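## Task

Move the tray so it sits entirely on the wall shelf. Neither the tray nor any dish may drop freely by more than a few centimetres. At the end the risers must still be at their starting spots and every item on the tray must still be where it was on the tray. Arm mounts in metres, with heading in degrees measured counter-clockwise from +x: arm1 at x=-0.66 y=-1.47 z=+0.99 heading +89; arm2 at x=+0.89 y=-1.24 z=+0.99 heading +180; arm3 at x=-1.67 y=-0.86 z=+1.02 heading +1; arm4 at x=+0.05 y=-0.75 z=+0.94 heading -89. Release the tray and pull the arms away at the end. The result only counts if it stays in place without any robot supporting it.

## Robot and tools

SETUP. There are four identical i2rt Big YAM arms: arm1, arm2, arm3 and arm4. Each has six joints, a two-finger gripper and a wrist camera. When joints 1 and 6 are at 0 and the hand is level pointing forward, the wrist camera sits above the hand and looks toward the fingertips. The hand can reach about 1.0 m from the joint-1 axis. A fixed room camera, cam_high, looks down on the scene. Loose objects may sometimes get a brief shove from outside.

FRAME. Everything uses one scene frame with its origin on the floor and +z pointing up. Mount positions and headings are listed in the task. The hand point is midway between the fingertips. The hand's z axis runs along the fingers, and its y axis is the direction in which the fingers open and close.

execute_actions. Arguments: "actions", a list holding exactly one action object or nothing. It may also take "cameras", a list of names from arm1_cam_wrist, arm2_cam_wrist, arm3_cam_wrist, arm4_cam_wrist, cam_high and all. If omitted, null or ["all"], every camera is returned; [] returns none. The action object has one key per arm you command ("arm1" to "arm4"), and each holds {"joints": {...}}. Every joint value is an absolute target, not an offset, given per joint name:
- joint1_rad, from -2.879 to 2.879 rad (tolerance 0.045). It turns the arm about its base; positive is counter-clockwise seen from above, and 0 means the arm extends along the base heading.
- joint2_rad, from 0 to 3.141 (tolerance 0.14). This is the shoulder: at 0 the upper arm points back, roughly level; increasing it lifts the arm and then brings it forward.
- joint3_rad, from 0 to 3.019 (tolerance 0.09). This is the elbow: 0 is fully folded, and larger values open it.
- joint4_rad, from -1.692 to 1.57 (tolerance 0.055). This is hand pitch; positive tips the fingers up.
- joint5_rad, from -1.57 to 1.57 (tolerance 0.03). This is the sideways hand swing; positive goes to the arm's right.
- joint6_rad, from -2.094 to 2.094 (tolerance 0.035). This is hand roll; positive is clockwise seen from behind the hand.
- gripper_m, from 0 to 0.093 m. It sets the fingertip gap (tolerance 0.003) and can push about 50 to 62 N per pad, less on some grippers.

All commanded motions start at once but may end at different times, and an action cannot run past 15 s. Joints move at different speeds, so the hand can sweep a wide path between postures. A joint or arm that you leave out may keep pushing toward its earlier target. An unknown key or an out-of-range value rejects the whole call, and nothing moves. An empty list only reports state and images. If a result reports a stop, the later motion, wait and finished_scene calls in that same reply are skipped.

wait: {"seconds": 0 to 10}. It sends no new commands and returns state and images like an empty action.

zoom_image: {"camera": name, "region": [x0, y0, x1, y1]}. The region is in pixels of the camera's latest full image, with (0,0) at the top-left corner, and can be at most 504x504. Wrist images are 616x616 fisheye; cam_high is 504x504.

finished_scene: {"scene": the current scene number}. It ends the scene permanently after the robot has held the last command. Its result tells you whether the task succeeded and gives the next task. The goal must still hold at that moment. Sending a reply with no tool call ends all remaining work.

RESULTS. joint_positions gives the measured joint values. The "pictures" line lists the cameras in the same order as the images. joint_status describes how each commanded joint ended:
- "off_target": the joint stopped short and may still be pushing.
- "contact_stop" or "time_out": the joint now holds where it stopped. A timed-out joint may instead keep its target, or a target up to 0.375, 0.375, 0.113, 0.225, 0.075 and 0.3 rad away (joints 1 to 6), and go on pushing. on_its_own lists it, and it will move by itself if the way clears. To stop it pushing, send it its reported position.
- "not_followed" with "joint command not followed" and a "cause:" line: a self-collision and inter-arm check blocked those arm targets, although any gripper command still runs. The blocked targets may be retried on later actions.
on_its_own covers whatever this call did not command; "held at" there means the held target, not the actual position. A joint holding up a load will sag. A target very close to the current position may produce no motion. Joint torques are the raw drive outputs, in joint order without the gripper. They have per-arm offsets and scale factors, are noisy, and are non-zero even in free air, so treat them as rough.

CAMERAS. Calibration (K, distortion, T_world_to_cam mapping the scene frame to the camera in OpenCV convention, pos_world) is given per camera. Expect small errors: for cam_high up to about 2.3 degrees and 9 mm overall. Wrist-camera poses come from the reported joint values, so joint errors add to them. Results list any camera whose numbers change.

HAZARDS. The arms do not stop on contact; they keep pressing and can press hard. A hard press between two arms fails the task and ends the run, and a hard hit may do the same. No state line reports arm-to-arm contact. The collision check can react too late and ignores fingers, gripper housings and wrist cameras. The arms do not coordinate timing, so a stalled arm does not hold the others back. Knocking anything out of the work area or onto the floor fails the task. Drops, slips, slams and hard pushes lower the outcome. Sustained load heats the motors, including while you are thinking. A MOTOR HOT line appears at 85 °C. At 100 °C that arm goes limp and falls, an OVER-TEMPERATURE FAULT line appears, and its unfinished keys show "limit_stop_at_motor_heat". Resend those targets afterwards. Shorter robot motion time is better. Finish by opening the grippers and moving all arms clear of the tray.

Each tool is called after "Request:" by a JSON object that holds its "api" and its "payload", one argument or row to a line.

## Session

Request:
{"api": "execute_actions", "payload": {
  "actions": []
}}

Scene clock: 0.00 s.
Joint torques (N m, as the arm reports them, + toward a larger angle): no reading
Motor temperatures (°C, as the motors report them): arm1=[26 27 25 26 28 27] | arm2=[27 25 29 28 28 29] | arm3=[28 26 26 29 25 25] | arm4=[28 27 26 29 27 28]
arm1.joint_positions: joint1_rad=-1.652 joint2_rad=+0.460 joint3_rad=+1.365 joint4_rad=-1.344 joint5_rad=+0.004 joint6_rad=+0.411 gripper_m=+0.095
arm1.joint_status: not commanded
arm1.hand: x=-0.4818 y=-1.4837 z=+1.5413 quat_wxyz=(-0.524, -0.213, -0.821, -0.082) (m; scene frame)
arm2.joint_positions: joint1_rad=-0.681 joint2_rad=+0.487 joint3_rad=+1.411 joint4_rad=-1.408 joint5_rad=+0.184 joint6_rad=-0.086 gripper_m=+0.095
arm2.joint_status: not commanded
arm2.hand: x=+0.7895 y=-1.1142 z=+1.5551 quat_wxyz=(-0.267, +0.798, -0.296, -0.451) (m; scene frame)
arm3.joint_positions: joint1_rad=-0.713 joint2_rad=+0.552 joint3_rad=+1.425 joint4_rad=-1.336 joint5_rad=-0.038 joint6_rad=+0.030 gripper_m=+0.094
arm3.joint_status: not commanded
arm3.hand: x=-1.5093 y=-0.9893 z=+1.5918 quat_wxyz=(-0.498, -0.292, -0.802, +0.156) (m; scene frame)
arm4.joint_positions: joint1_rad=-0.589 joint2_rad=+0.553 joint3_rad=+1.388 joint4_rad=-1.346 joint5_rad=-0.005 joint6_rad=-0.307 gripper_m=+0.095
arm4.joint_status: not commanded
arm4.hand: x=-0.0559 y=-0.9240 z=+1.4879 quat_wxyz=(-0.169, -0.685, -0.526, +0.476) (m; scene frame)
pictures: arm1_cam_wrist, arm2_cam_wrist, arm3_cam_wrist, arm4_cam_wrist, cam_high
Images, in order (width x height): arm1_cam_wrist 616x616, arm2_cam_wrist 616x616, arm3_cam_wrist 616x616, arm4_cam_wrist 616x616, cam_high 504x504.

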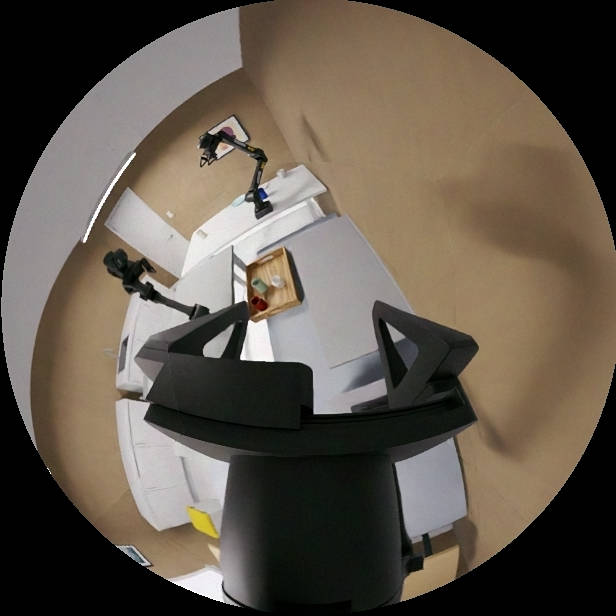

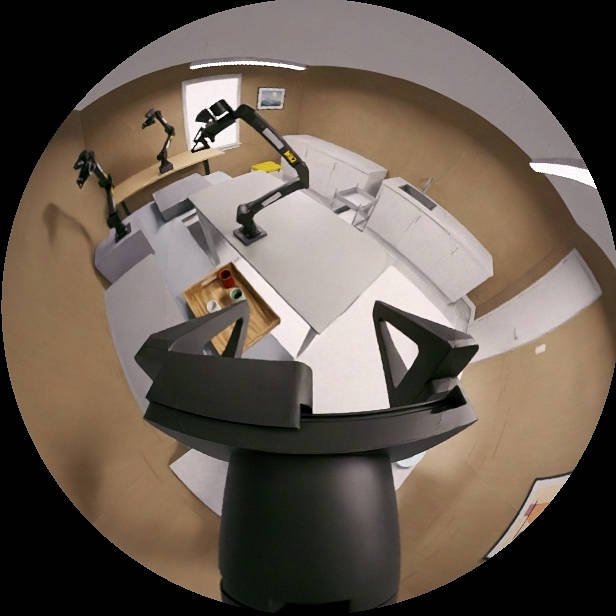

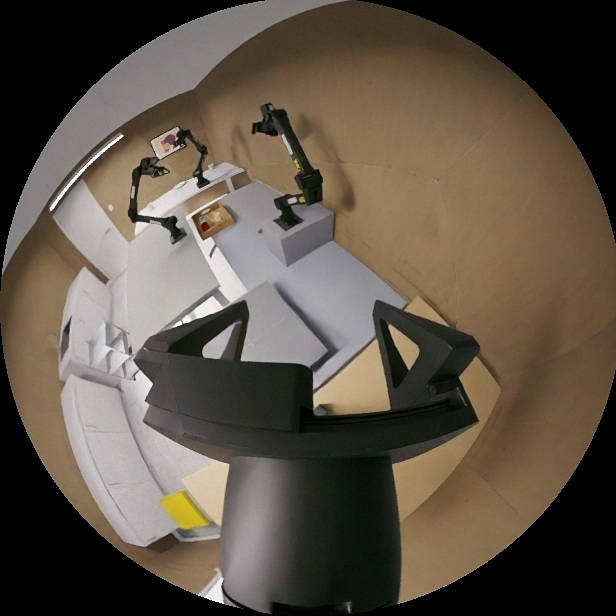

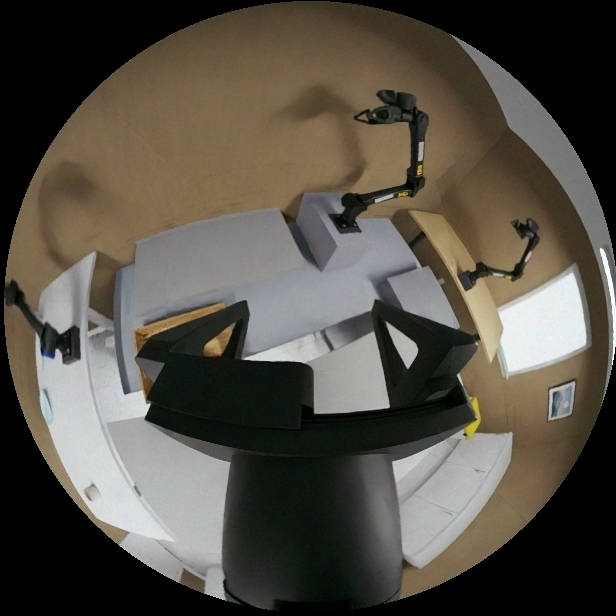

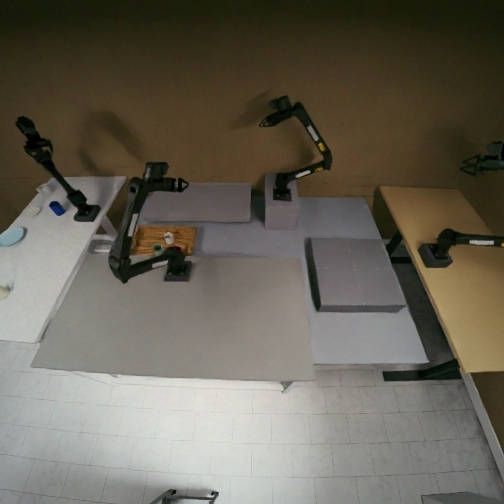

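Request:
{"api": "zoom_image", "payload": {
  "camera": "cam_high",
  "region": [80, 160, 280, 300]
}}

Request:
{"api": "zoom_image", "payload": {
  "camera": "arm1_cam_wrist",
  "region": [220, 200, 380, 360]
}}

Request:
{"api": "zoom_image", "payload": {
  "camera": "arm2_cam_wrist",
  "region": [100, 230, 300, 370]
}}

Region (80, 160, 280, 300) of cam_high's 504x504 image, scaled by 2.520, with more detail than that image has; it fills the top 353 rows of this view, and the rest is white.

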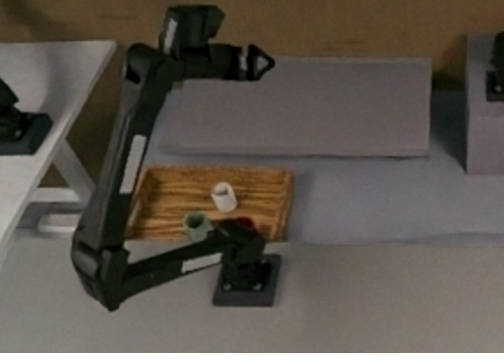

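Region (220, 200, 380, 360) of arm1_cam_wrist's 616x616 image, scaled by 3.150, with more detail than that image has.

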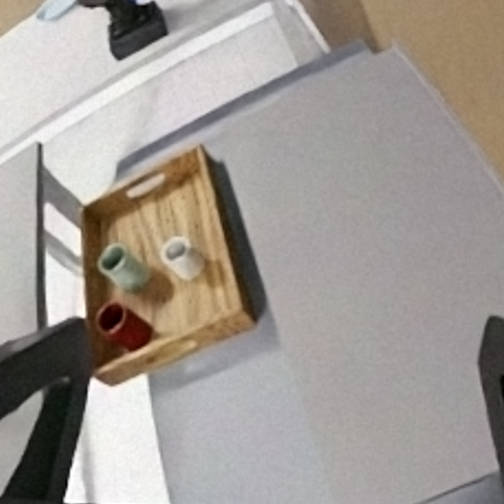

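Region (100, 230, 300, 370) of arm2_cam_wrist's 616x616 image, scaled by 2.520, with more detail than that image has; it fills the top 353 rows of this view, and the rest is white.

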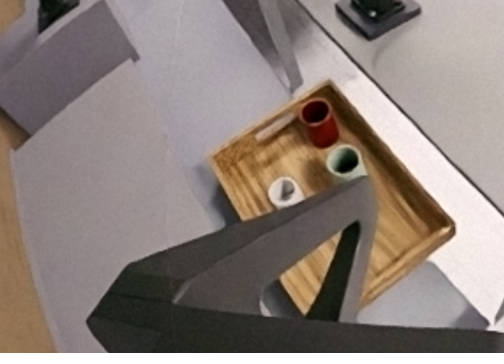

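Request:
{"api": "execute_actions", "payload": {
  "actions": [
    {"arm4":{"joints":{"joint1_rad":-0.1,"joint2_rad":1.2,"joint3_rad":1.0,"joint4_rad":-1.0,"joint5_rad":0,"joint6_rad":0}},"arm2":{"joints":{"joint1_rad":-0.3,"joint2_rad":1.2,"joint3_rad":1.0,"joint4_rad":-1.37,"joint5_rad":0,"joint6_rad":0}},"arm1":{"joints":{"joint1_rad":-1.4,"joint2_rad":1.3,"joint3_rad":1.3,"joint4_rad":-1.0,"joint5_rad":0,"joint6_rad":0}},"arm3":{"joints":{"joint1_rad":0,"joint2_rad":1.57,"joint3_rad":1.57,"joint4_rad":0,"joint5_rad":0,"joint6_rad":0}}}
  ]
}}

Scene clock: 2.93 s.
Joint torques (N m, as the arm reports them, + toward a larger angle): arm1=[  0.02 -11.6    8.76   2.26   0.03  -0.19] | arm2=[-0.12 -4.81 11.23  0.17 -0.09  0.17] | arm3=[  0.56 -17.77  12.26   2.82   0.    -0.07] | arm4=[ 1.52 -7.17  9.65  1.5   0.11  0.  ]
Motor temperatures (°C, as the motors report them): arm1=[26 27 26 26 28 27] | arm2=[27 26 30 28 28 29] | arm3=[28 26 27 29 25 25] | arm4=[28 27 26 29 27 28]
arm1.joint_positions: joint1_rad=-1.412 joint2_rad=+1.300 joint3_rad=+1.298 joint4_rad=-1.013 joint5_rad=+0.002 joint6_rad=+0.014 gripper_m=+0.095
arm1.joint_status: all done
arm1.hand: x=-0.1629 y=-1.3948 z=+1.2850 quat_wxyz=(-0.267, +0.062, -0.962, -0.022) (m; scene frame)
arm2.joint_positions: joint1_rad=-0.303 joint2_rad=+1.193 joint3_rad=+0.979 joint4_rad=-1.372 joint5_rad=+0.002 joint6_rad=-0.011 gripper_m=+0.095
arm2.joint_status: all done
arm2.hand: x=+0.5941 y=-1.1453 z=+1.1770 quat_wxyz=(-0.002, +0.989, -0.146, +0.004) (m; scene frame)
arm3.joint_positions: joint1_rad=+0.006 joint2_rad=+1.563 joint3_rad=+1.546 joint4_rad=-0.020 joint5_rad=+0.000 joint6_rad=+0.010 gripper_m=+0.094
arm3.joint_status: all done
arm3.hand: x=-0.9536 y=-0.8477 z=+1.5109 quat_wxyz=(-0.690, +0.004, -0.724, -0.014) (m; scene frame)
arm4.joint_positions: joint1_rad=-0.103 joint2_rad=+1.193 joint3_rad=+0.981 joint4_rad=-1.013 joint5_rad=-0.001 joint6_rad=-0.008 gripper_m=+0.095
arm4.joint_status: all done
arm4.hand: x=+0.0177 y=-1.1491 z=+1.1314 quat_wxyz=(-0.112, -0.725, -0.668, +0.127) (m; scene frame)
pictures: arm1_cam_wrist, arm2_cam_wrist, arm3_cam_wrist, arm4_cam_wrist, cam_high
camera_calibration (this result's frames):
arm1_cam_wrist: T_world_to_cam=[[0.143499, -0.989622, 0.00754397, -1.36885], [-0.986017, -0.142315, 0.0866945, -0.467577], [-0.0847211, -0.0198791, -0.996206, 1.3584], [0, 0, 0, 1]] pos_world=[-0.149525, -1.39419, 1.40411]
arm2_cam_wrist: T_world_to_cam=[[0.277254, 0.96077, 0.00715709, 0.926276], [0.783302, -0.230343, 0.577391, -1.40476], [0.556389, -0.154478, -0.816436, 0.574152], [0, 0, 0, 1]] pos_world=[0.524087, -1.12482, 1.27323]
arm3_cam_wrist: T_world_to_cam=[[0.0314013, -0.999435, -0.0119802, -0.795481], [-0.630823, -0.0105197, -0.775856, 0.567265], [0.775291, 0.0319203, -0.630797, 1.84338], [0, 0, 0, 1]] pos_world=[-1.04633, -0.847905, 1.59338]
arm4_cam_wrist: T_world_to_cam=[[-0.99495, 0.0992781, 0.014754, 0.117185], [0.0993809, 0.953888, 0.283232, 0.77642], [0.0140451, 0.283268, -0.958938, 1.53689], [0, 0, 0, 1]] pos_world=[0.017846, -1.1876, 1.25214]
Images, in order (width x height): arm1_cam_wrist 616x616, arm2_cam_wrist 616x616, arm3_cam_wrist 616x616, arm4_cam_wrist 616x616, cam_high 504x504.

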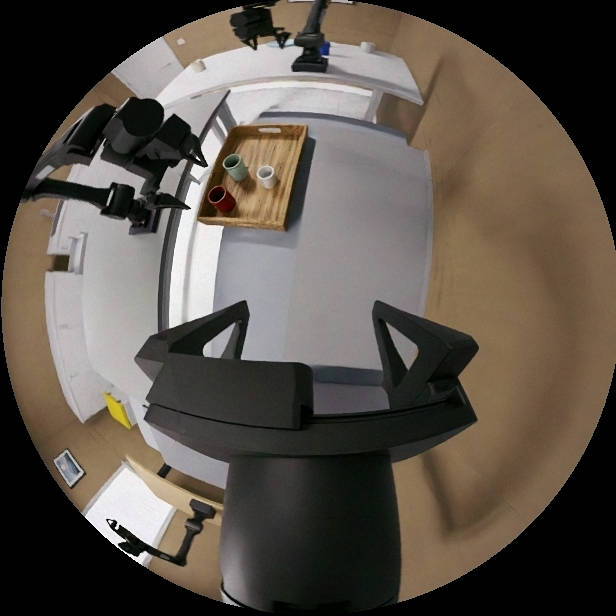

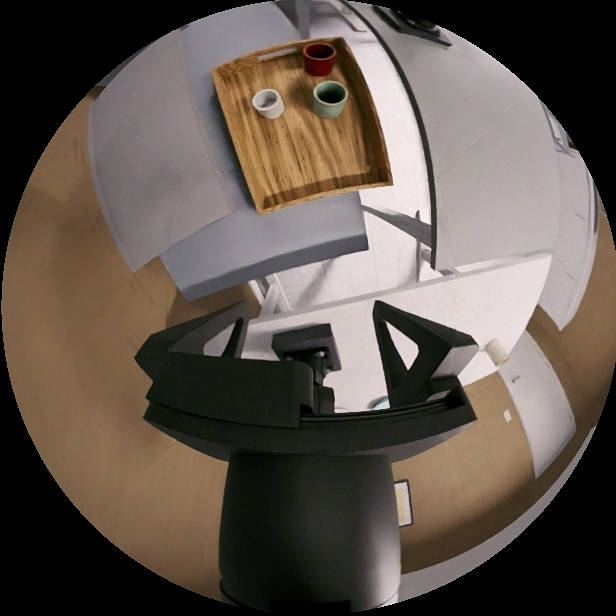

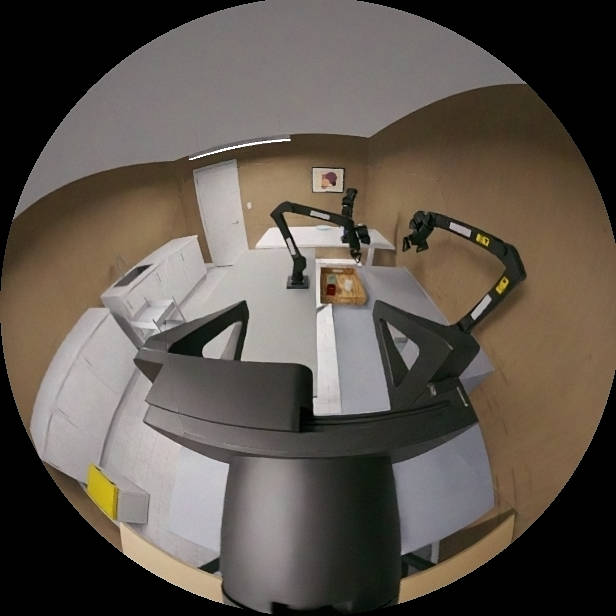

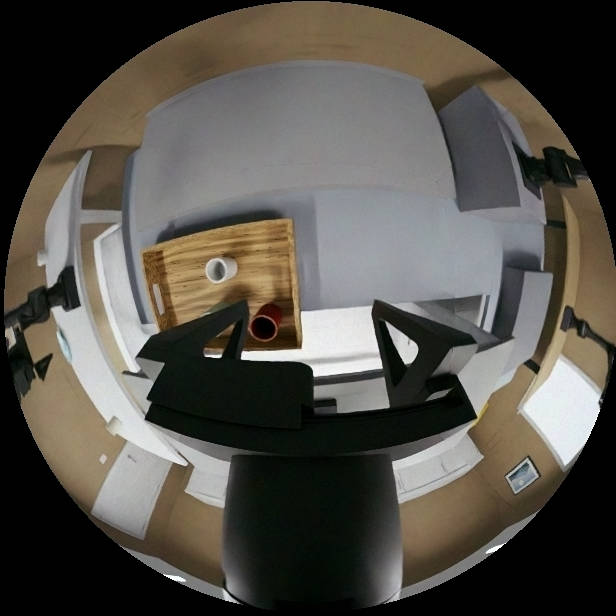

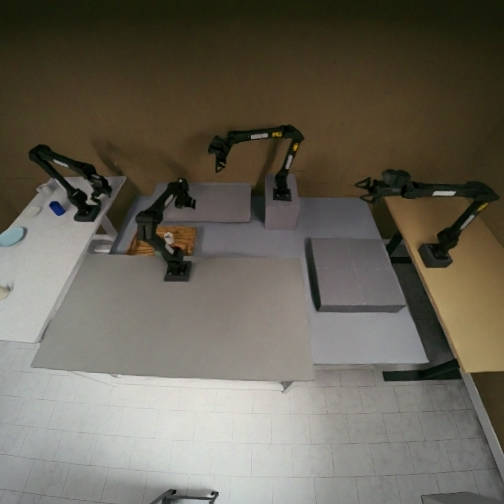

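Request:
{"api": "execute_actions", "payload": {
  "actions": [
    {"arm4":{"joints":{"joint1_rad":0.0,"joint3_rad":1.7}},"arm2":{"joints":{"joint2_rad":0.5}},"arm1":{"joints":{"joint2_rad":0.5}},"arm3":{"joints":{"joint4_rad":-1.5}}}
  ],
  "cameras": []
}}

Scene clock: 6.20 s.
Joint torques (N m, as the arm reports them, + toward a larger angle): arm1=[ 0.84  4.99  7.05  3.05 -0.05 -0.14] | arm2=[-0.11  2.84 11.4   1.12 -0.09  0.17] | arm3=[  0.4  -16.04  10.94   0.1    0.    -0.07] | arm4=[ 1.3  -7.39 11.37  2.08  0.1  -0.02]
Motor temperatures (°C, as the motors report them): arm1=[26 27 27 26 28 27] | arm2=[27 26 31 28 28 29] | arm3=[28 26 29 29 25 25] | arm4=[28 27 27 29 27 28]
arm1.joint_positions: joint1_rad=-1.412 joint2_rad=+0.492 joint3_rad=+1.298 joint4_rad=-1.012 joint5_rad=+0.002 joint6_rad=+0.014 gripper_m=+0.095
arm1.joint_status: all done
arm1.hand: x=-0.4284 y=-1.4347 z=+1.5797 quat_wxyz=(-0.623, +0.049, -0.779, -0.050) (m; scene frame)
arm2.joint_positions: joint1_rad=-0.303 joint2_rad=+0.495 joint3_rad=+0.979 joint4_rad=-1.372 joint5_rad=+0.002 joint6_rad=-0.011 gripper_m=+0.095
arm2.joint_status: all done
arm2.hand: x=+0.6912 y=-1.1764 z=+1.3528 quat_wxyz=(-0.055, +0.931, -0.138, -0.334) (m; scene frame)
arm3.joint_positions: joint1_rad=+0.006 joint2_rad=+1.563 joint3_rad=+1.546 joint4_rad=-1.486 joint5_rad=+0.000 joint6_rad=+0.010 gripper_m=+0.094
arm3.joint_status: all done
arm3.hand: x=-1.1852 y=-0.8525 z=+1.2773 quat_wxyz=(-0.029, +0.008, -1.000, -0.003) (m; scene frame)
arm4.joint_positions: joint1_rad=+0.000 joint2_rad=+1.193 joint3_rad=+1.662 joint4_rad=-1.006 joint5_rad=-0.001 joint6_rad=-0.007 gripper_m=+0.095
arm4.joint_status: all done
arm4.hand: x=+0.0617 y=-1.2485 z=+1.4886 quat_wxyz=(-0.346, -0.609, -0.623, +0.348) (m; scene frame)
pictures: none
No camera images: the call's "cameras" was empty. Leave "cameras" out to get every camera's image.

Request:
{"api": "execute_actions", "payload": {
  "actions": [
    {"arm4":{"joints":{"joint1_rad":-0.015,"joint2_rad":1.542,"joint3_rad":0.585,"joint4_rad":-0.214,"gripper_m":0.07}},"arm2":{"joints":{"joint1_rad":-0.375,"joint2_rad":1.809,"joint3_rad":0.82,"joint4_rad":-0.55,"joint6_rad":-1.95,"gripper_m":0.07}},"arm1":{"joints":{"joint1_rad":-1.0,"joint2_rad":1.2,"joint3_rad":0.4,"joint4_rad":0.6}}}
  ],
  "cameras": ["arm1_cam_wrist","arm2_cam_wrist","arm4_cam_wrist"]
}}

Scene clock: 9.63 s.
Joint torques (N m, as the arm reports them, + toward a larger angle): arm1=[-0.64 -6.15  5.83  3.62  0.03 -0.14] | arm2=[-0.94 -9.63  5.7   0.37 -0.18 -0.02] | arm3=[  0.39 -15.89  10.96   0.11   0.    -0.06] | arm4=[  0.1  -10.35   5.31   1.58   0.11  -0.02]
Motor temperatures (°C, as the motors report them): arm1=[26 27 27 26 28 27] | arm2=[27 26 31 28 28 29] | arm3=[28 26 30 29 25 25] | arm4=[28 27 28 29 27 28]
arm1.joint_positions: joint1_rad=-1.005 joint2_rad=+1.195 joint3_rad=+0.412 joint4_rad=+0.579 joint5_rad=+0.001 joint6_rad=+0.013 gripper_m=+0.095
arm1.joint_status: all done
arm1.hand: x=-0.2673 y=-1.2266 z=+1.1710 quat_wxyz=(-0.601, +0.204, -0.752, -0.178) (m; scene frame)
arm2.joint_positions: joint1_rad=-0.370 joint2_rad=+1.808 joint3_rad=+0.819 joint4_rad=-0.559 joint5_rad=+0.002 joint6_rad=-1.938 gripper_m=+0.070
arm2.joint_status: all done
arm2.hand: x=+0.5270 y=-1.0958 z=+0.9151 quat_wxyz=(-0.015, +0.709, +0.705, -0.005) (m; scene frame)
arm3.joint_positions: joint1_rad=+0.006 joint2_rad=+1.563 joint3_rad=+1.546 joint4_rad=-1.486 joint5_rad=+0.000 joint6_rad=+0.010 gripper_m=+0.094
arm3.joint_status: not commanded
arm3.hand: x=-1.1852 y=-0.8525 z=+1.2773 quat_wxyz=(-0.029, +0.008, -1.000, -0.003) (m; scene frame)
arm4.joint_positions: joint1_rad=-0.003 joint2_rad=+1.559 joint3_rad=+0.582 joint4_rad=-0.228 joint5_rad=-0.001 joint6_rad=-0.007 gripper_m=+0.070
arm4.joint_status: all done
arm4.hand: x=+0.0562 y=-1.1341 z=+0.8992 quat_wxyz=(-0.125, -0.690, -0.702, +0.128) (m; scene frame)
pictures: arm1_cam_wrist, arm2_cam_wrist, arm4_cam_wrist
camera_calibration (this result's frames):
arm1_cam_wrist: T_world_to_cam=[[0.517504, -0.85568, -0.00138835, -0.911894], [-0.640171, -0.38609, -0.664165, 0.136032], [0.567777, 0.344597, -0.747584, 1.56971], [0, 0, 0, 1]] pos_world=[-0.332251, -1.26869, 1.26257]
arm2_cam_wrist: T_world_to_cam=[[-0.999494, -0.00855782, 0.030625, 0.488399], [0.0109076, 0.812398, 0.583001, 0.355027], [-0.0298689, 0.58304, -0.811894, 1.51838], [0, 0, 0, 1]] pos_world=[0.529632, -1.16952, 1.01082]
arm4_cam_wrist: T_world_to_cam=[[-0.999906, 0.00115671, 0.0136623, 0.0474093], [0.00473203, 0.964325, 0.26468, 0.857943], [-0.0128687, 0.26472, -0.964239, 1.29468], [0, 0, 0, 1]] pos_world=[0.060006, -1.17012, 1.02065]
Images, in order (width x height): arm1_cam_wrist 616x616, arm2_cam_wrist 616x616, arm4_cam_wrist 616x616.

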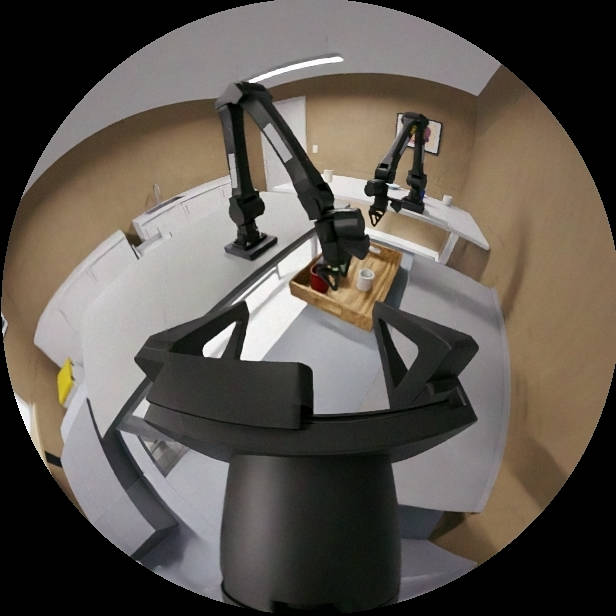

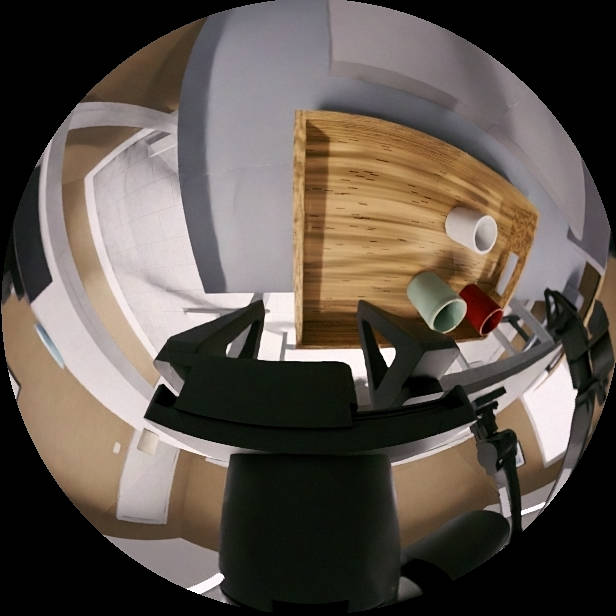

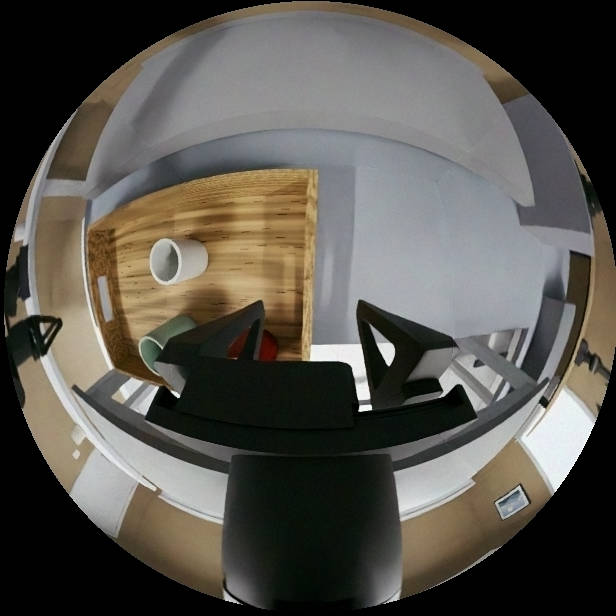

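Request:
{"api": "execute_actions", "payload": {
  "actions": [
    {"arm4":{"joints":{"joint2_rad":1.945,"joint3_rad":0.553,"joint4_rad":0.215,"gripper_m":0.05}},"arm2":{"joints":{"joint2_rad":2.162,"joint3_rad":0.84,"joint4_rad":-0.24,"gripper_m":0.06}}}
  ],
  "cameras": ["arm1_cam_wrist","arm2_cam_wrist","arm4_cam_wrist"]
}}

Scene clock: 11.53 s.
Joint torques (N m, as the arm reports them, + toward a larger angle): arm1=[ 0.49 -5.88  6.05  3.36 -0.01 -0.18] | arm2=[ -0.93 -11.42   3.71   0.26  -0.18  -0.01] | arm3=[  0.42 -15.88  10.95   0.1    0.    -0.06] | arm4=[ 0.1  -9.37  2.21  1.65  0.11 -0.01]
Motor temperatures (°C, as the motors report them): arm1=[26 27 27 26 28 27] | arm2=[27 26 31 28 28 29] | arm3=[28 26 30 29 25 25] | arm4=[28 27 28 29 27 28]
arm1.joint_positions: joint1_rad=-1.005 joint2_rad=+1.195 joint3_rad=+0.412 joint4_rad=+0.579 joint5_rad=+0.001 joint6_rad=+0.013 gripper_m=+0.095
arm1.joint_status: not commanded
arm1.hand: x=-0.2673 y=-1.2266 z=+1.1710 quat_wxyz=(-0.601, +0.204, -0.752, -0.178) (m; scene frame)
arm2.joint_positions: joint1_rad=-0.370 joint2_rad=+2.170 joint3_rad=+0.827 joint4_rad=-0.249 joint5_rad=+0.002 joint6_rad=-1.940 gripper_m=+0.060
arm2.joint_status: all done
arm2.hand: x=+0.5451 y=-1.1026 z=+0.7840 quat_wxyz=(+0.005, +0.708, +0.706, +0.005) (m; scene frame)
arm3.joint_positions: joint1_rad=+0.006 joint2_rad=+1.563 joint3_rad=+1.546 joint4_rad=-1.486 joint5_rad=+0.000 joint6_rad=+0.010 gripper_m=+0.094
arm3.joint_status: not commanded
arm3.hand: x=-1.1852 y=-0.8525 z=+1.2773 quat_wxyz=(-0.029, +0.008, -1.000, -0.003) (m; scene frame)
arm4.joint_positions: joint1_rad=-0.003 joint2_rad=+1.930 joint3_rad=+0.554 joint4_rad=+0.201 joint5_rad=-0.001 joint6_rad=-0.007 gripper_m=+0.050
arm4.joint_status: all done
arm4.hand: x=+0.0557 y=-1.1336 z=+0.7949 quat_wxyz=(-0.135, -0.688, -0.700, +0.138) (m; scene frame)
pictures: arm1_cam_wrist, arm2_cam_wrist, arm4_cam_wrist
camera_calibration (this result's frames):
arm1_cam_wrist: T_world_to_cam=[[0.517504, -0.85568, -0.00138835, -0.911894], [-0.640171, -0.38609, -0.664165, 0.136032], [0.567777, 0.344597, -0.747584, 1.56971], [0, 0, 0, 1]] pos_world=[-0.332251, -1.26869, 1.26257]
arm2_cam_wrist: T_world_to_cam=[[-0.999893, -0.00944727, -0.0111619, 0.542434], [-0.0141229, 0.821827, 0.569562, 0.471344], [0.00379233, 0.569659, -0.821873, 1.39112], [0, 0, 0, 1]] pos_world=[0.543757, -1.1747, 0.88092]
arm4_cam_wrist: T_world_to_cam=[[-0.99991, 0.00140783, 0.0133573, 0.0488274], [0.00451919, 0.971773, 0.235876, 0.916388], [-0.0126482, 0.235916, -0.971691, 1.16722], [0, 0, 0, 1]] pos_world=[0.0594449, -1.16595, 0.917368]
Images, in order (width x height): arm1_cam_wrist 616x616, arm2_cam_wrist 616x616, arm4_cam_wrist 616x616.

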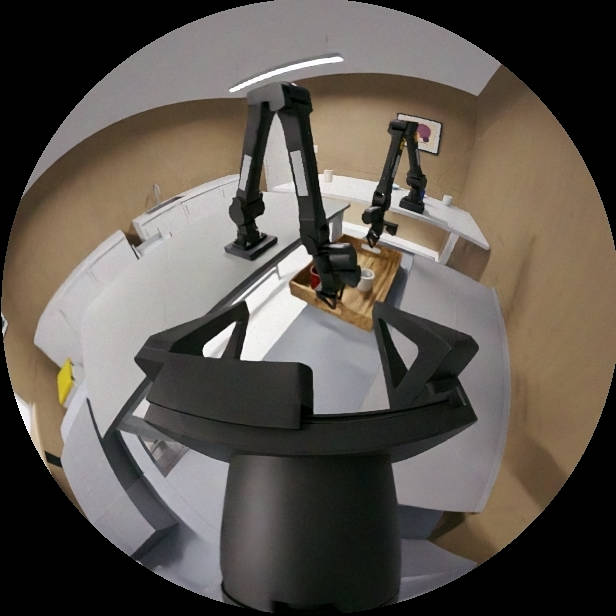

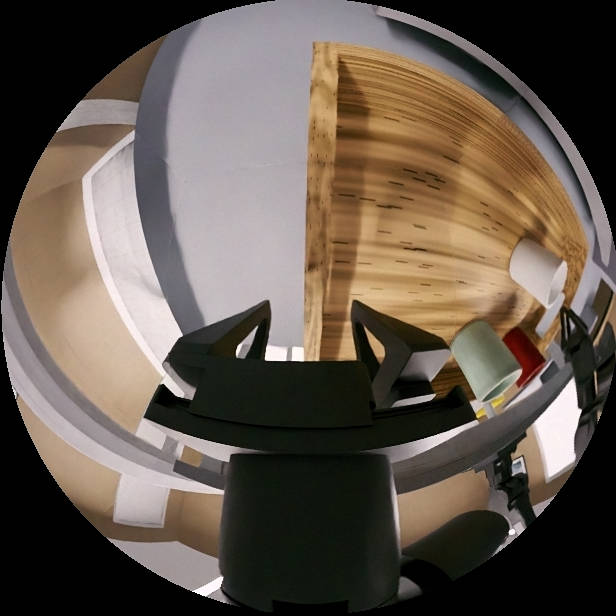

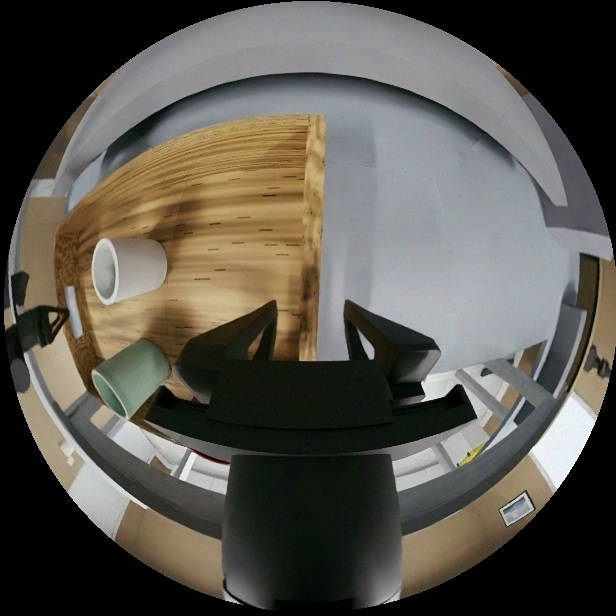

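Request:
{"api": "execute_actions", "payload": {
  "actions": [
    {"arm4":{"joints":{"joint2_rad":2.075,"joint3_rad":0.59,"joint4_rad":0.315}},"arm2":{"joints":{"joint2_rad":2.25,"joint3_rad":0.87,"joint4_rad":-0.168}}}
  ],
  "cameras": ["arm2_cam_wrist","arm4_cam_wrist"]
}}

Scene clock: 12.77 s.
Joint torques (N m, as the arm reports them, + toward a larger angle): arm1=[ 0.07 -6.69  6.01  3.27  0.01 -0.17] | arm2=[ -0.91 -11.01   2.74   0.29  -0.18  -0.01] | arm3=[  0.4  -15.92  10.95   0.1    0.    -0.06] | arm4=[  0.1  -10.07   1.78   1.61   0.11  -0.01]
Motor temperatures (°C, as the motors report them): arm1=[26 27 28 26 28 27] | arm2=[27 26 31 28 28 29] | arm3=[28 26 31 29 25 25] | arm4=[28 27 27 29 27 28]
arm1.joint_positions: joint1_rad=-1.005 joint2_rad=+1.195 joint3_rad=+0.412 joint4_rad=+0.579 joint5_rad=+0.001 joint6_rad=+0.013 gripper_m=+0.095
arm1.joint_status: not commanded
arm1.hand: x=-0.2673 y=-1.2266 z=+1.1710 quat_wxyz=(-0.601, +0.204, -0.752, -0.178) (m; scene frame)
arm2.joint_positions: joint1_rad=-0.370 joint2_rad=+2.245 joint3_rad=+0.866 joint4_rad=-0.175 joint5_rad=+0.002 joint6_rad=-1.940 gripper_m=+0.060
arm2.joint_status: all done
arm2.hand: x=+0.5300 y=-1.0966 z=+0.7604 quat_wxyz=(-0.012, +0.708, +0.706, -0.003) (m; scene frame)
arm3.joint_positions: joint1_rad=+0.006 joint2_rad=+1.563 joint3_rad=+1.546 joint4_rad=-1.486 joint5_rad=+0.000 joint6_rad=+0.010 gripper_m=+0.094
arm3.joint_status: not commanded
arm3.hand: x=-1.1852 y=-0.8525 z=+1.2773 quat_wxyz=(-0.029, +0.008, -1.000, -0.003) (m; scene frame)
arm4.joint_positions: joint1_rad=-0.003 joint2_rad=+2.060 joint3_rad=+0.586 joint4_rad=+0.301 joint5_rad=-0.001 joint6_rad=-0.007 gripper_m=+0.050
arm4.joint_status: all done
arm4.hand: x=+0.0555 y=-1.1381 z=+0.7616 quat_wxyz=(-0.136, -0.687, -0.700, +0.139) (m; scene frame)
pictures: arm2_cam_wrist, arm4_cam_wrist
camera_calibration (this result's frames):
arm2_cam_wrist: T_world_to_cam=[[-0.999651, -0.0096232, 0.0245917, 0.499568], [0.00646295, 0.813764, 0.581159, 0.451101], [-0.0256045, 0.581115, -0.813418, 1.39009], [0, 0, 0, 1]] pos_world=[0.532071, -1.17009, 0.856278]
arm4_cam_wrist: T_world_to_cam=[[-0.99991, 0.00142993, 0.0133296, 0.0491964], [0.00450041, 0.972399, 0.233281, 0.931295], [-0.0126281, 0.23332, -0.972318, 1.13339], [0, 0, 0, 1]] pos_world=[0.0593135, -1.1701, 0.88411]
Images, in order (width x height): arm2_cam_wrist 616x616, arm4_cam_wrist 616x616.

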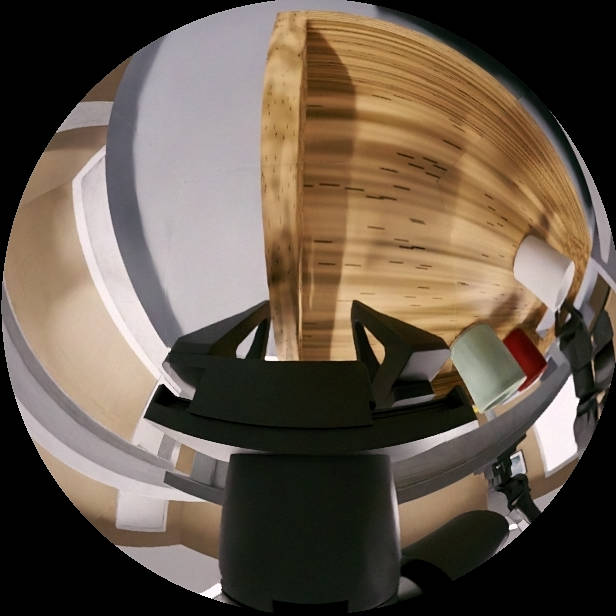

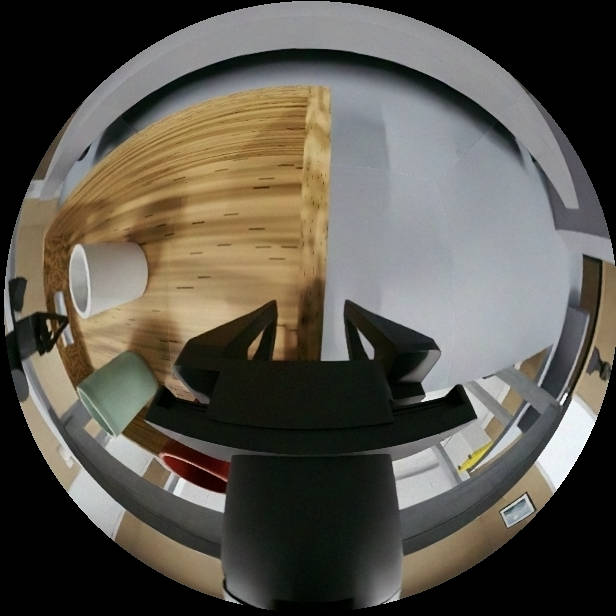

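Pull arm2 back ~1 cm, both slightly deeper.

Request:
{"api": "execute_actions", "payload": {
  "actions": [
    {"arm4":{"joints":{"joint2_rad":2.095}},"arm2":{"joints":{"joint2_rad":2.272,"gripper_m":0.04}}}
  ],
  "cameras": ["arm2_cam_wrist"]
}}

Scene clock: 13.53 s.
Joint torques (N m, as the arm reports them, + toward a larger angle): arm1=[-0.25 -5.96  6.17  3.45  0.05 -0.2 ] | arm2=[ -0.87 -10.47   2.59   0.28  -0.18  -0.02] | arm3=[  0.42 -15.87  10.94   0.1    0.    -0.07] | arm4=[ 0.11 -8.98  1.76  1.61  0.11 -0.01]
Motor temperatures (°C, as the motors report them): arm1=[26 27 28 26 28 27] | arm2=[27 26 31 28 28 29] | arm3=[28 26 31 29 25 25] | arm4=[28 27 27 29 27 28]
arm1.joint_positions: joint1_rad=-1.005 joint2_rad=+1.195 joint3_rad=+0.412 joint4_rad=+0.579 joint5_rad=+0.001 joint6_rad=+0.013 gripper_m=+0.095
arm1.joint_status: not commanded
arm1.hand: x=-0.2673 y=-1.2266 z=+1.1710 quat_wxyz=(-0.601, +0.204, -0.752, -0.178) (m; scene frame)
arm2.joint_positions: joint1_rad=-0.370 joint2_rad=+2.259 joint3_rad=+0.866 joint4_rad=-0.175 joint5_rad=+0.002 joint6_rad=-1.940 gripper_m=+0.040
arm2.joint_status: all done
arm2.hand: x=+0.5349 y=-1.0986 z=+0.7551 quat_wxyz=(-0.006, +0.708, +0.706, +0.000) (m; scene frame)
arm3.joint_positions: joint1_rad=+0.006 joint2_rad=+1.563 joint3_rad=+1.546 joint4_rad=-1.486 joint5_rad=+0.000 joint6_rad=+0.010 gripper_m=+0.094
arm3.joint_status: not commanded
arm3.hand: x=-1.1852 y=-0.8525 z=+1.2773 quat_wxyz=(-0.029, +0.008, -1.000, -0.003) (m; scene frame)
arm4.joint_positions: joint1_rad=-0.003 joint2_rad=+2.068 joint3_rad=+0.586 joint4_rad=+0.301 joint5_rad=-0.001 joint6_rad=-0.007 gripper_m=+0.050
arm4.joint_status: all done
arm4.hand: x=+0.0555 y=-1.1357 z=+0.7587 quat_wxyz=(-0.133, -0.688, -0.700, +0.136) (m; scene frame)
pictures: arm2_cam_wrist
camera_calibration (this result's frames):
arm2_cam_wrist: T_world_to_cam=[[-0.999893, -0.00949823, 0.0111414, 0.515063], [-0.001331, 0.816817, 0.576896, 0.466466], [-0.01458, 0.576819, -0.816742, 1.37891], [0, 0, 0, 1]] pos_world=[0.535733, -1.1715, 0.851369]
Images, in order (width x height): arm2_cam_wrist 616x616.

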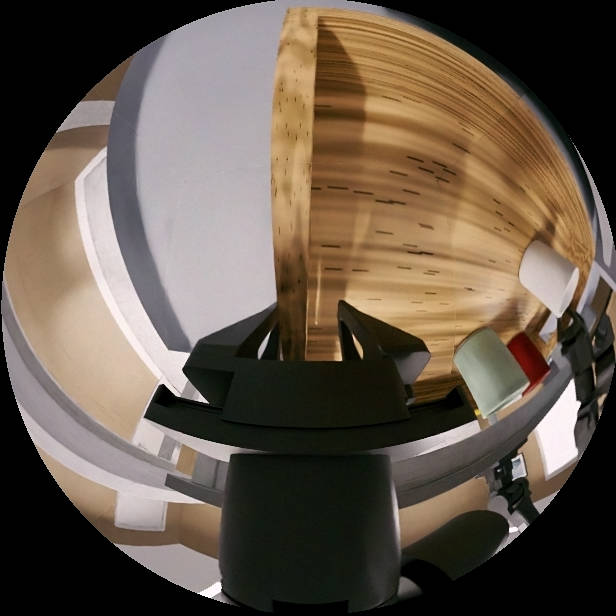

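Request:
{"api": "execute_actions", "payload": {
  "actions": [
    {"arm4":{"joints":{"gripper_m":0}},"arm2":{"joints":{"joint4_rad":-0.2,"gripper_m":0}}}
  ],
  "cameras": ["arm2_cam_wrist","arm4_cam_wrist"]
}}

Scene clock: 14.23 s.
Joint torques (N m, as the arm reports them, + toward a larger angle): arm1=[ 0.23 -5.77  6.11  3.3   0.01 -0.12] | arm2=[ -0.42 -10.52   2.78  -0.28  -0.26  -0.16] | arm3=[  0.4  -15.91  10.95   0.1    0.    -0.06] | arm4=[ 0.16 -9.12  1.79  1.55  0.11 -0.31]
Motor temperatures (°C, as the motors report them): arm1=[26 27 28 26 28 27] | arm2=[27 26 31 28 28 29] | arm3=[28 26 31 29 25 25] | arm4=[28 27 27 29 27 28]
arm1.joint_positions: joint1_rad=-1.005 joint2_rad=+1.195 joint3_rad=+0.412 joint4_rad=+0.579 joint5_rad=+0.001 joint6_rad=+0.013 gripper_m=+0.095
arm1.joint_status: not commanded
arm1.hand: x=-0.2673 y=-1.2266 z=+1.1710 quat_wxyz=(-0.601, +0.204, -0.752, -0.178) (m; scene frame)
arm2.joint_positions: joint1_rad=-0.376 joint2_rad=+2.262 joint3_rad=+0.862 joint4_rad=-0.194 joint5_rad=+0.003 joint6_rad=-1.923 gripper_m=+0.010
arm2.joint_status: gripper_m off_target (ended at +0.010, target +0.000); the others done
arm2.hand: x=+0.5431 y=-1.0992 z=+0.7540 quat_wxyz=(+0.005, +0.716, +0.698, +0.005) (m; scene frame)
arm3.joint_positions: joint1_rad=+0.006 joint2_rad=+1.563 joint3_rad=+1.546 joint4_rad=-1.486 joint5_rad=+0.000 joint6_rad=+0.010 gripper_m=+0.094
arm3.joint_status: not commanded
arm3.hand: x=-1.1852 y=-0.8525 z=+1.2773 quat_wxyz=(-0.029, +0.008, -1.000, -0.003) (m; scene frame)
arm4.joint_positions: joint1_rad=-0.004 joint2_rad=+2.068 joint3_rad=+0.587 joint4_rad=+0.304 joint5_rad=-0.001 joint6_rad=+0.018 gripper_m=+0.010
arm4.joint_status: gripper_m off_target (ended at +0.010, target +0.000)
arm4.hand: x=+0.0552 y=-1.1364 z=+0.7587 quat_wxyz=(-0.136, -0.697, -0.691, +0.135) (m; scene frame)
pictures: arm2_cam_wrist, arm4_cam_wrist
camera_calibration (this result's frames):
arm2_cam_wrist: T_world_to_cam=[[-0.999838, 0.0130519, -0.0124137, 0.565754], [0.00363447, 0.821175, 0.570665, 0.474375], [0.0176421, 0.570527, -0.821089, 1.35736], [0, 0, 0, 1]] pos_world=[0.539992, -1.17134, 0.850829]
arm4_cam_wrist: T_world_to_cam=[[-0.999659, 0.0258243, 0.00377152, 0.0838662], [0.0259782, 0.970772, 0.238595, 0.923313], [0.00250028, 0.238612, -0.971112, 1.13448], [0, 0, 0, 1]] pos_world=[0.057015, -1.16919, 0.88109]
Images, in order (width x height): arm2_cam_wrist 616x616, arm4_cam_wrist 616x616.

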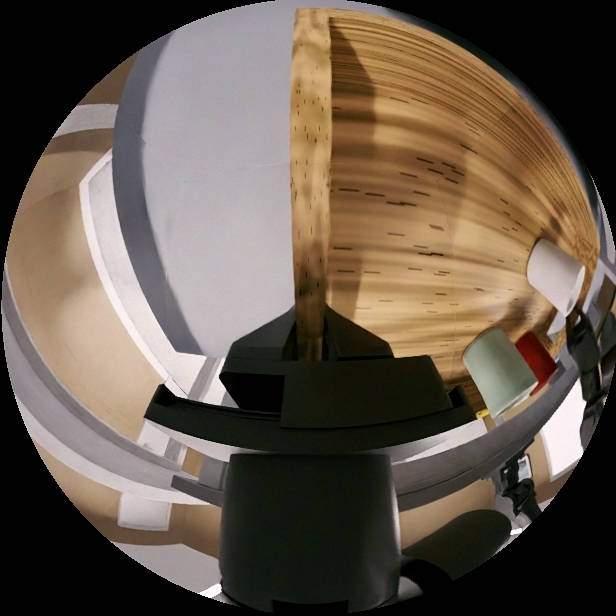

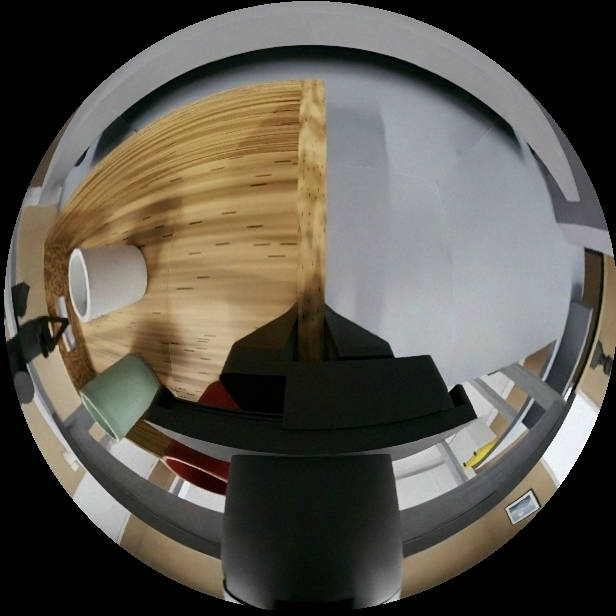

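Request:
{"api": "execute_actions", "payload": {
  "actions": [
    {"arm4":{"joints":{"joint2_rad":1.916,"joint3_rad":0.565,"joint4_rad":0.19,"joint6_rad":0.02}},"arm2":{"joints":{"joint2_rad":2.141,"joint3_rad":0.826,"joint4_rad":-0.268,"joint6_rad":-1.92}}}
  ],
  "cameras": ["arm1_cam_wrist","arm4_cam_wrist"]
}}

Scene clock: 15.43 s.
Joint torques (N m, as the arm reports them, + toward a larger angle): arm1=[ 0.   -6.59  6.04  3.34  0.04 -0.16] | arm2=[ -0.24 -14.06   1.86  -0.76   0.25  -0.13] | arm3=[  0.44 -15.91  10.95   0.11   0.    -0.06] | arm4=[  0.32 -15.73   2.07   1.1    0.38  -0.47]
Motor temperatures (°C, as the motors report them): arm1=[26 27 28 26 28 27] | arm2=[27 26 31 28 28 29] | arm3=[28 27 31 29 25 25] | arm4=[28 27 27 29 27 28]
arm1.joint_positions: joint1_rad=-1.005 joint2_rad=+1.195 joint3_rad=+0.412 joint4_rad=+0.579 joint5_rad=+0.001 joint6_rad=+0.013 gripper_m=+0.095
arm1.joint_status: not commanded
arm1.hand: x=-0.2673 y=-1.2266 z=+1.1710 quat_wxyz=(-0.601, +0.204, -0.752, -0.178) (m; scene frame)
arm2.joint_positions: joint1_rad=-0.376 joint2_rad=+2.183 joint3_rad=+0.836 joint4_rad=-0.248 joint5_rad=-0.008 joint6_rad=-1.897 gripper_m=+0.010
arm2.joint_status: all done
arm2.hand: x=+0.5438 y=-1.1015 z=+0.7802 quat_wxyz=(+0.009, +0.725, +0.689, +0.001) (m; scene frame)
arm3.joint_positions: joint1_rad=+0.006 joint2_rad=+1.563 joint3_rad=+1.546 joint4_rad=-1.486 joint5_rad=+0.000 joint6_rad=+0.010 gripper_m=+0.094
arm3.joint_status: not commanded
arm3.hand: x=-1.1852 y=-0.8525 z=+1.2773 quat_wxyz=(-0.029, +0.008, -1.000, -0.003) (m; scene frame)
arm4.joint_positions: joint1_rad=-0.004 joint2_rad=+1.973 joint3_rad=+0.564 joint4_rad=+0.193 joint5_rad=-0.008 joint6_rad=+0.051 gripper_m=+0.010
arm4.joint_status: all done
arm4.hand: x=+0.0564 y=-1.1256 z=+0.7804 quat_wxyz=(-0.127, -0.710, -0.682, +0.118) (m; scene frame)
pictures: arm1_cam_wrist, arm4_cam_wrist
camera_calibration (this result's frames):
arm1_cam_wrist: T_world_to_cam=[[0.517504, -0.85568, -0.00138835, -0.911894], [-0.640171, -0.38609, -0.664165, 0.136032], [0.567777, 0.344597, -0.747584, 1.56971], [0, 0, 0, 1]] pos_world=[-0.332251, -1.26869, 1.26257]
arm4_cam_wrist: T_world_to_cam=[[-0.998444, 0.0543293, -0.0125428, 0.129457], [0.0487594, 0.959854, 0.276228, 0.864655], [0.0270465, 0.275187, -0.96101, 1.18492], [0, 0, 0, 1]] pos_world=[0.0550472, -1.16305, 0.901504]
Images, in order (width x height): arm1_cam_wrist 616x616, arm4_cam_wrist 616x616.

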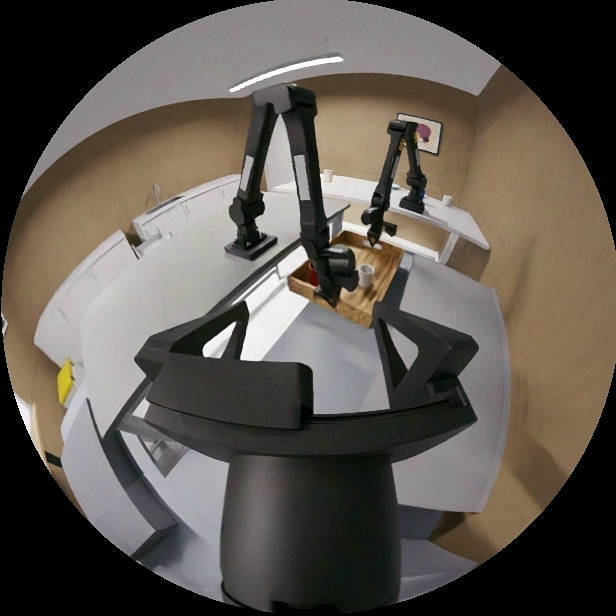

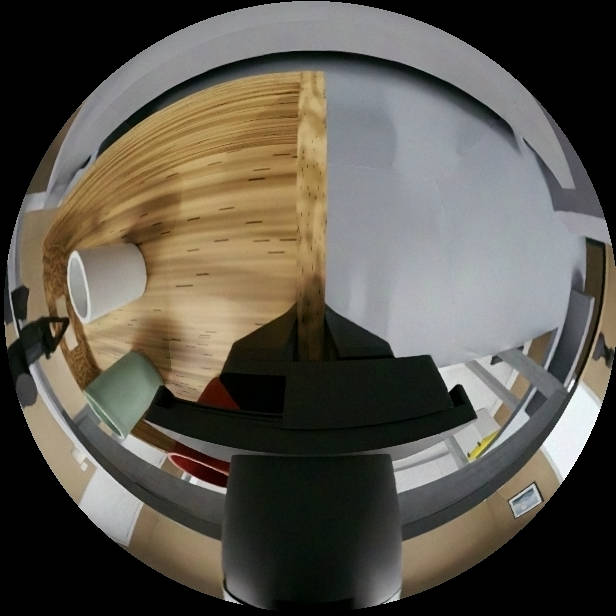

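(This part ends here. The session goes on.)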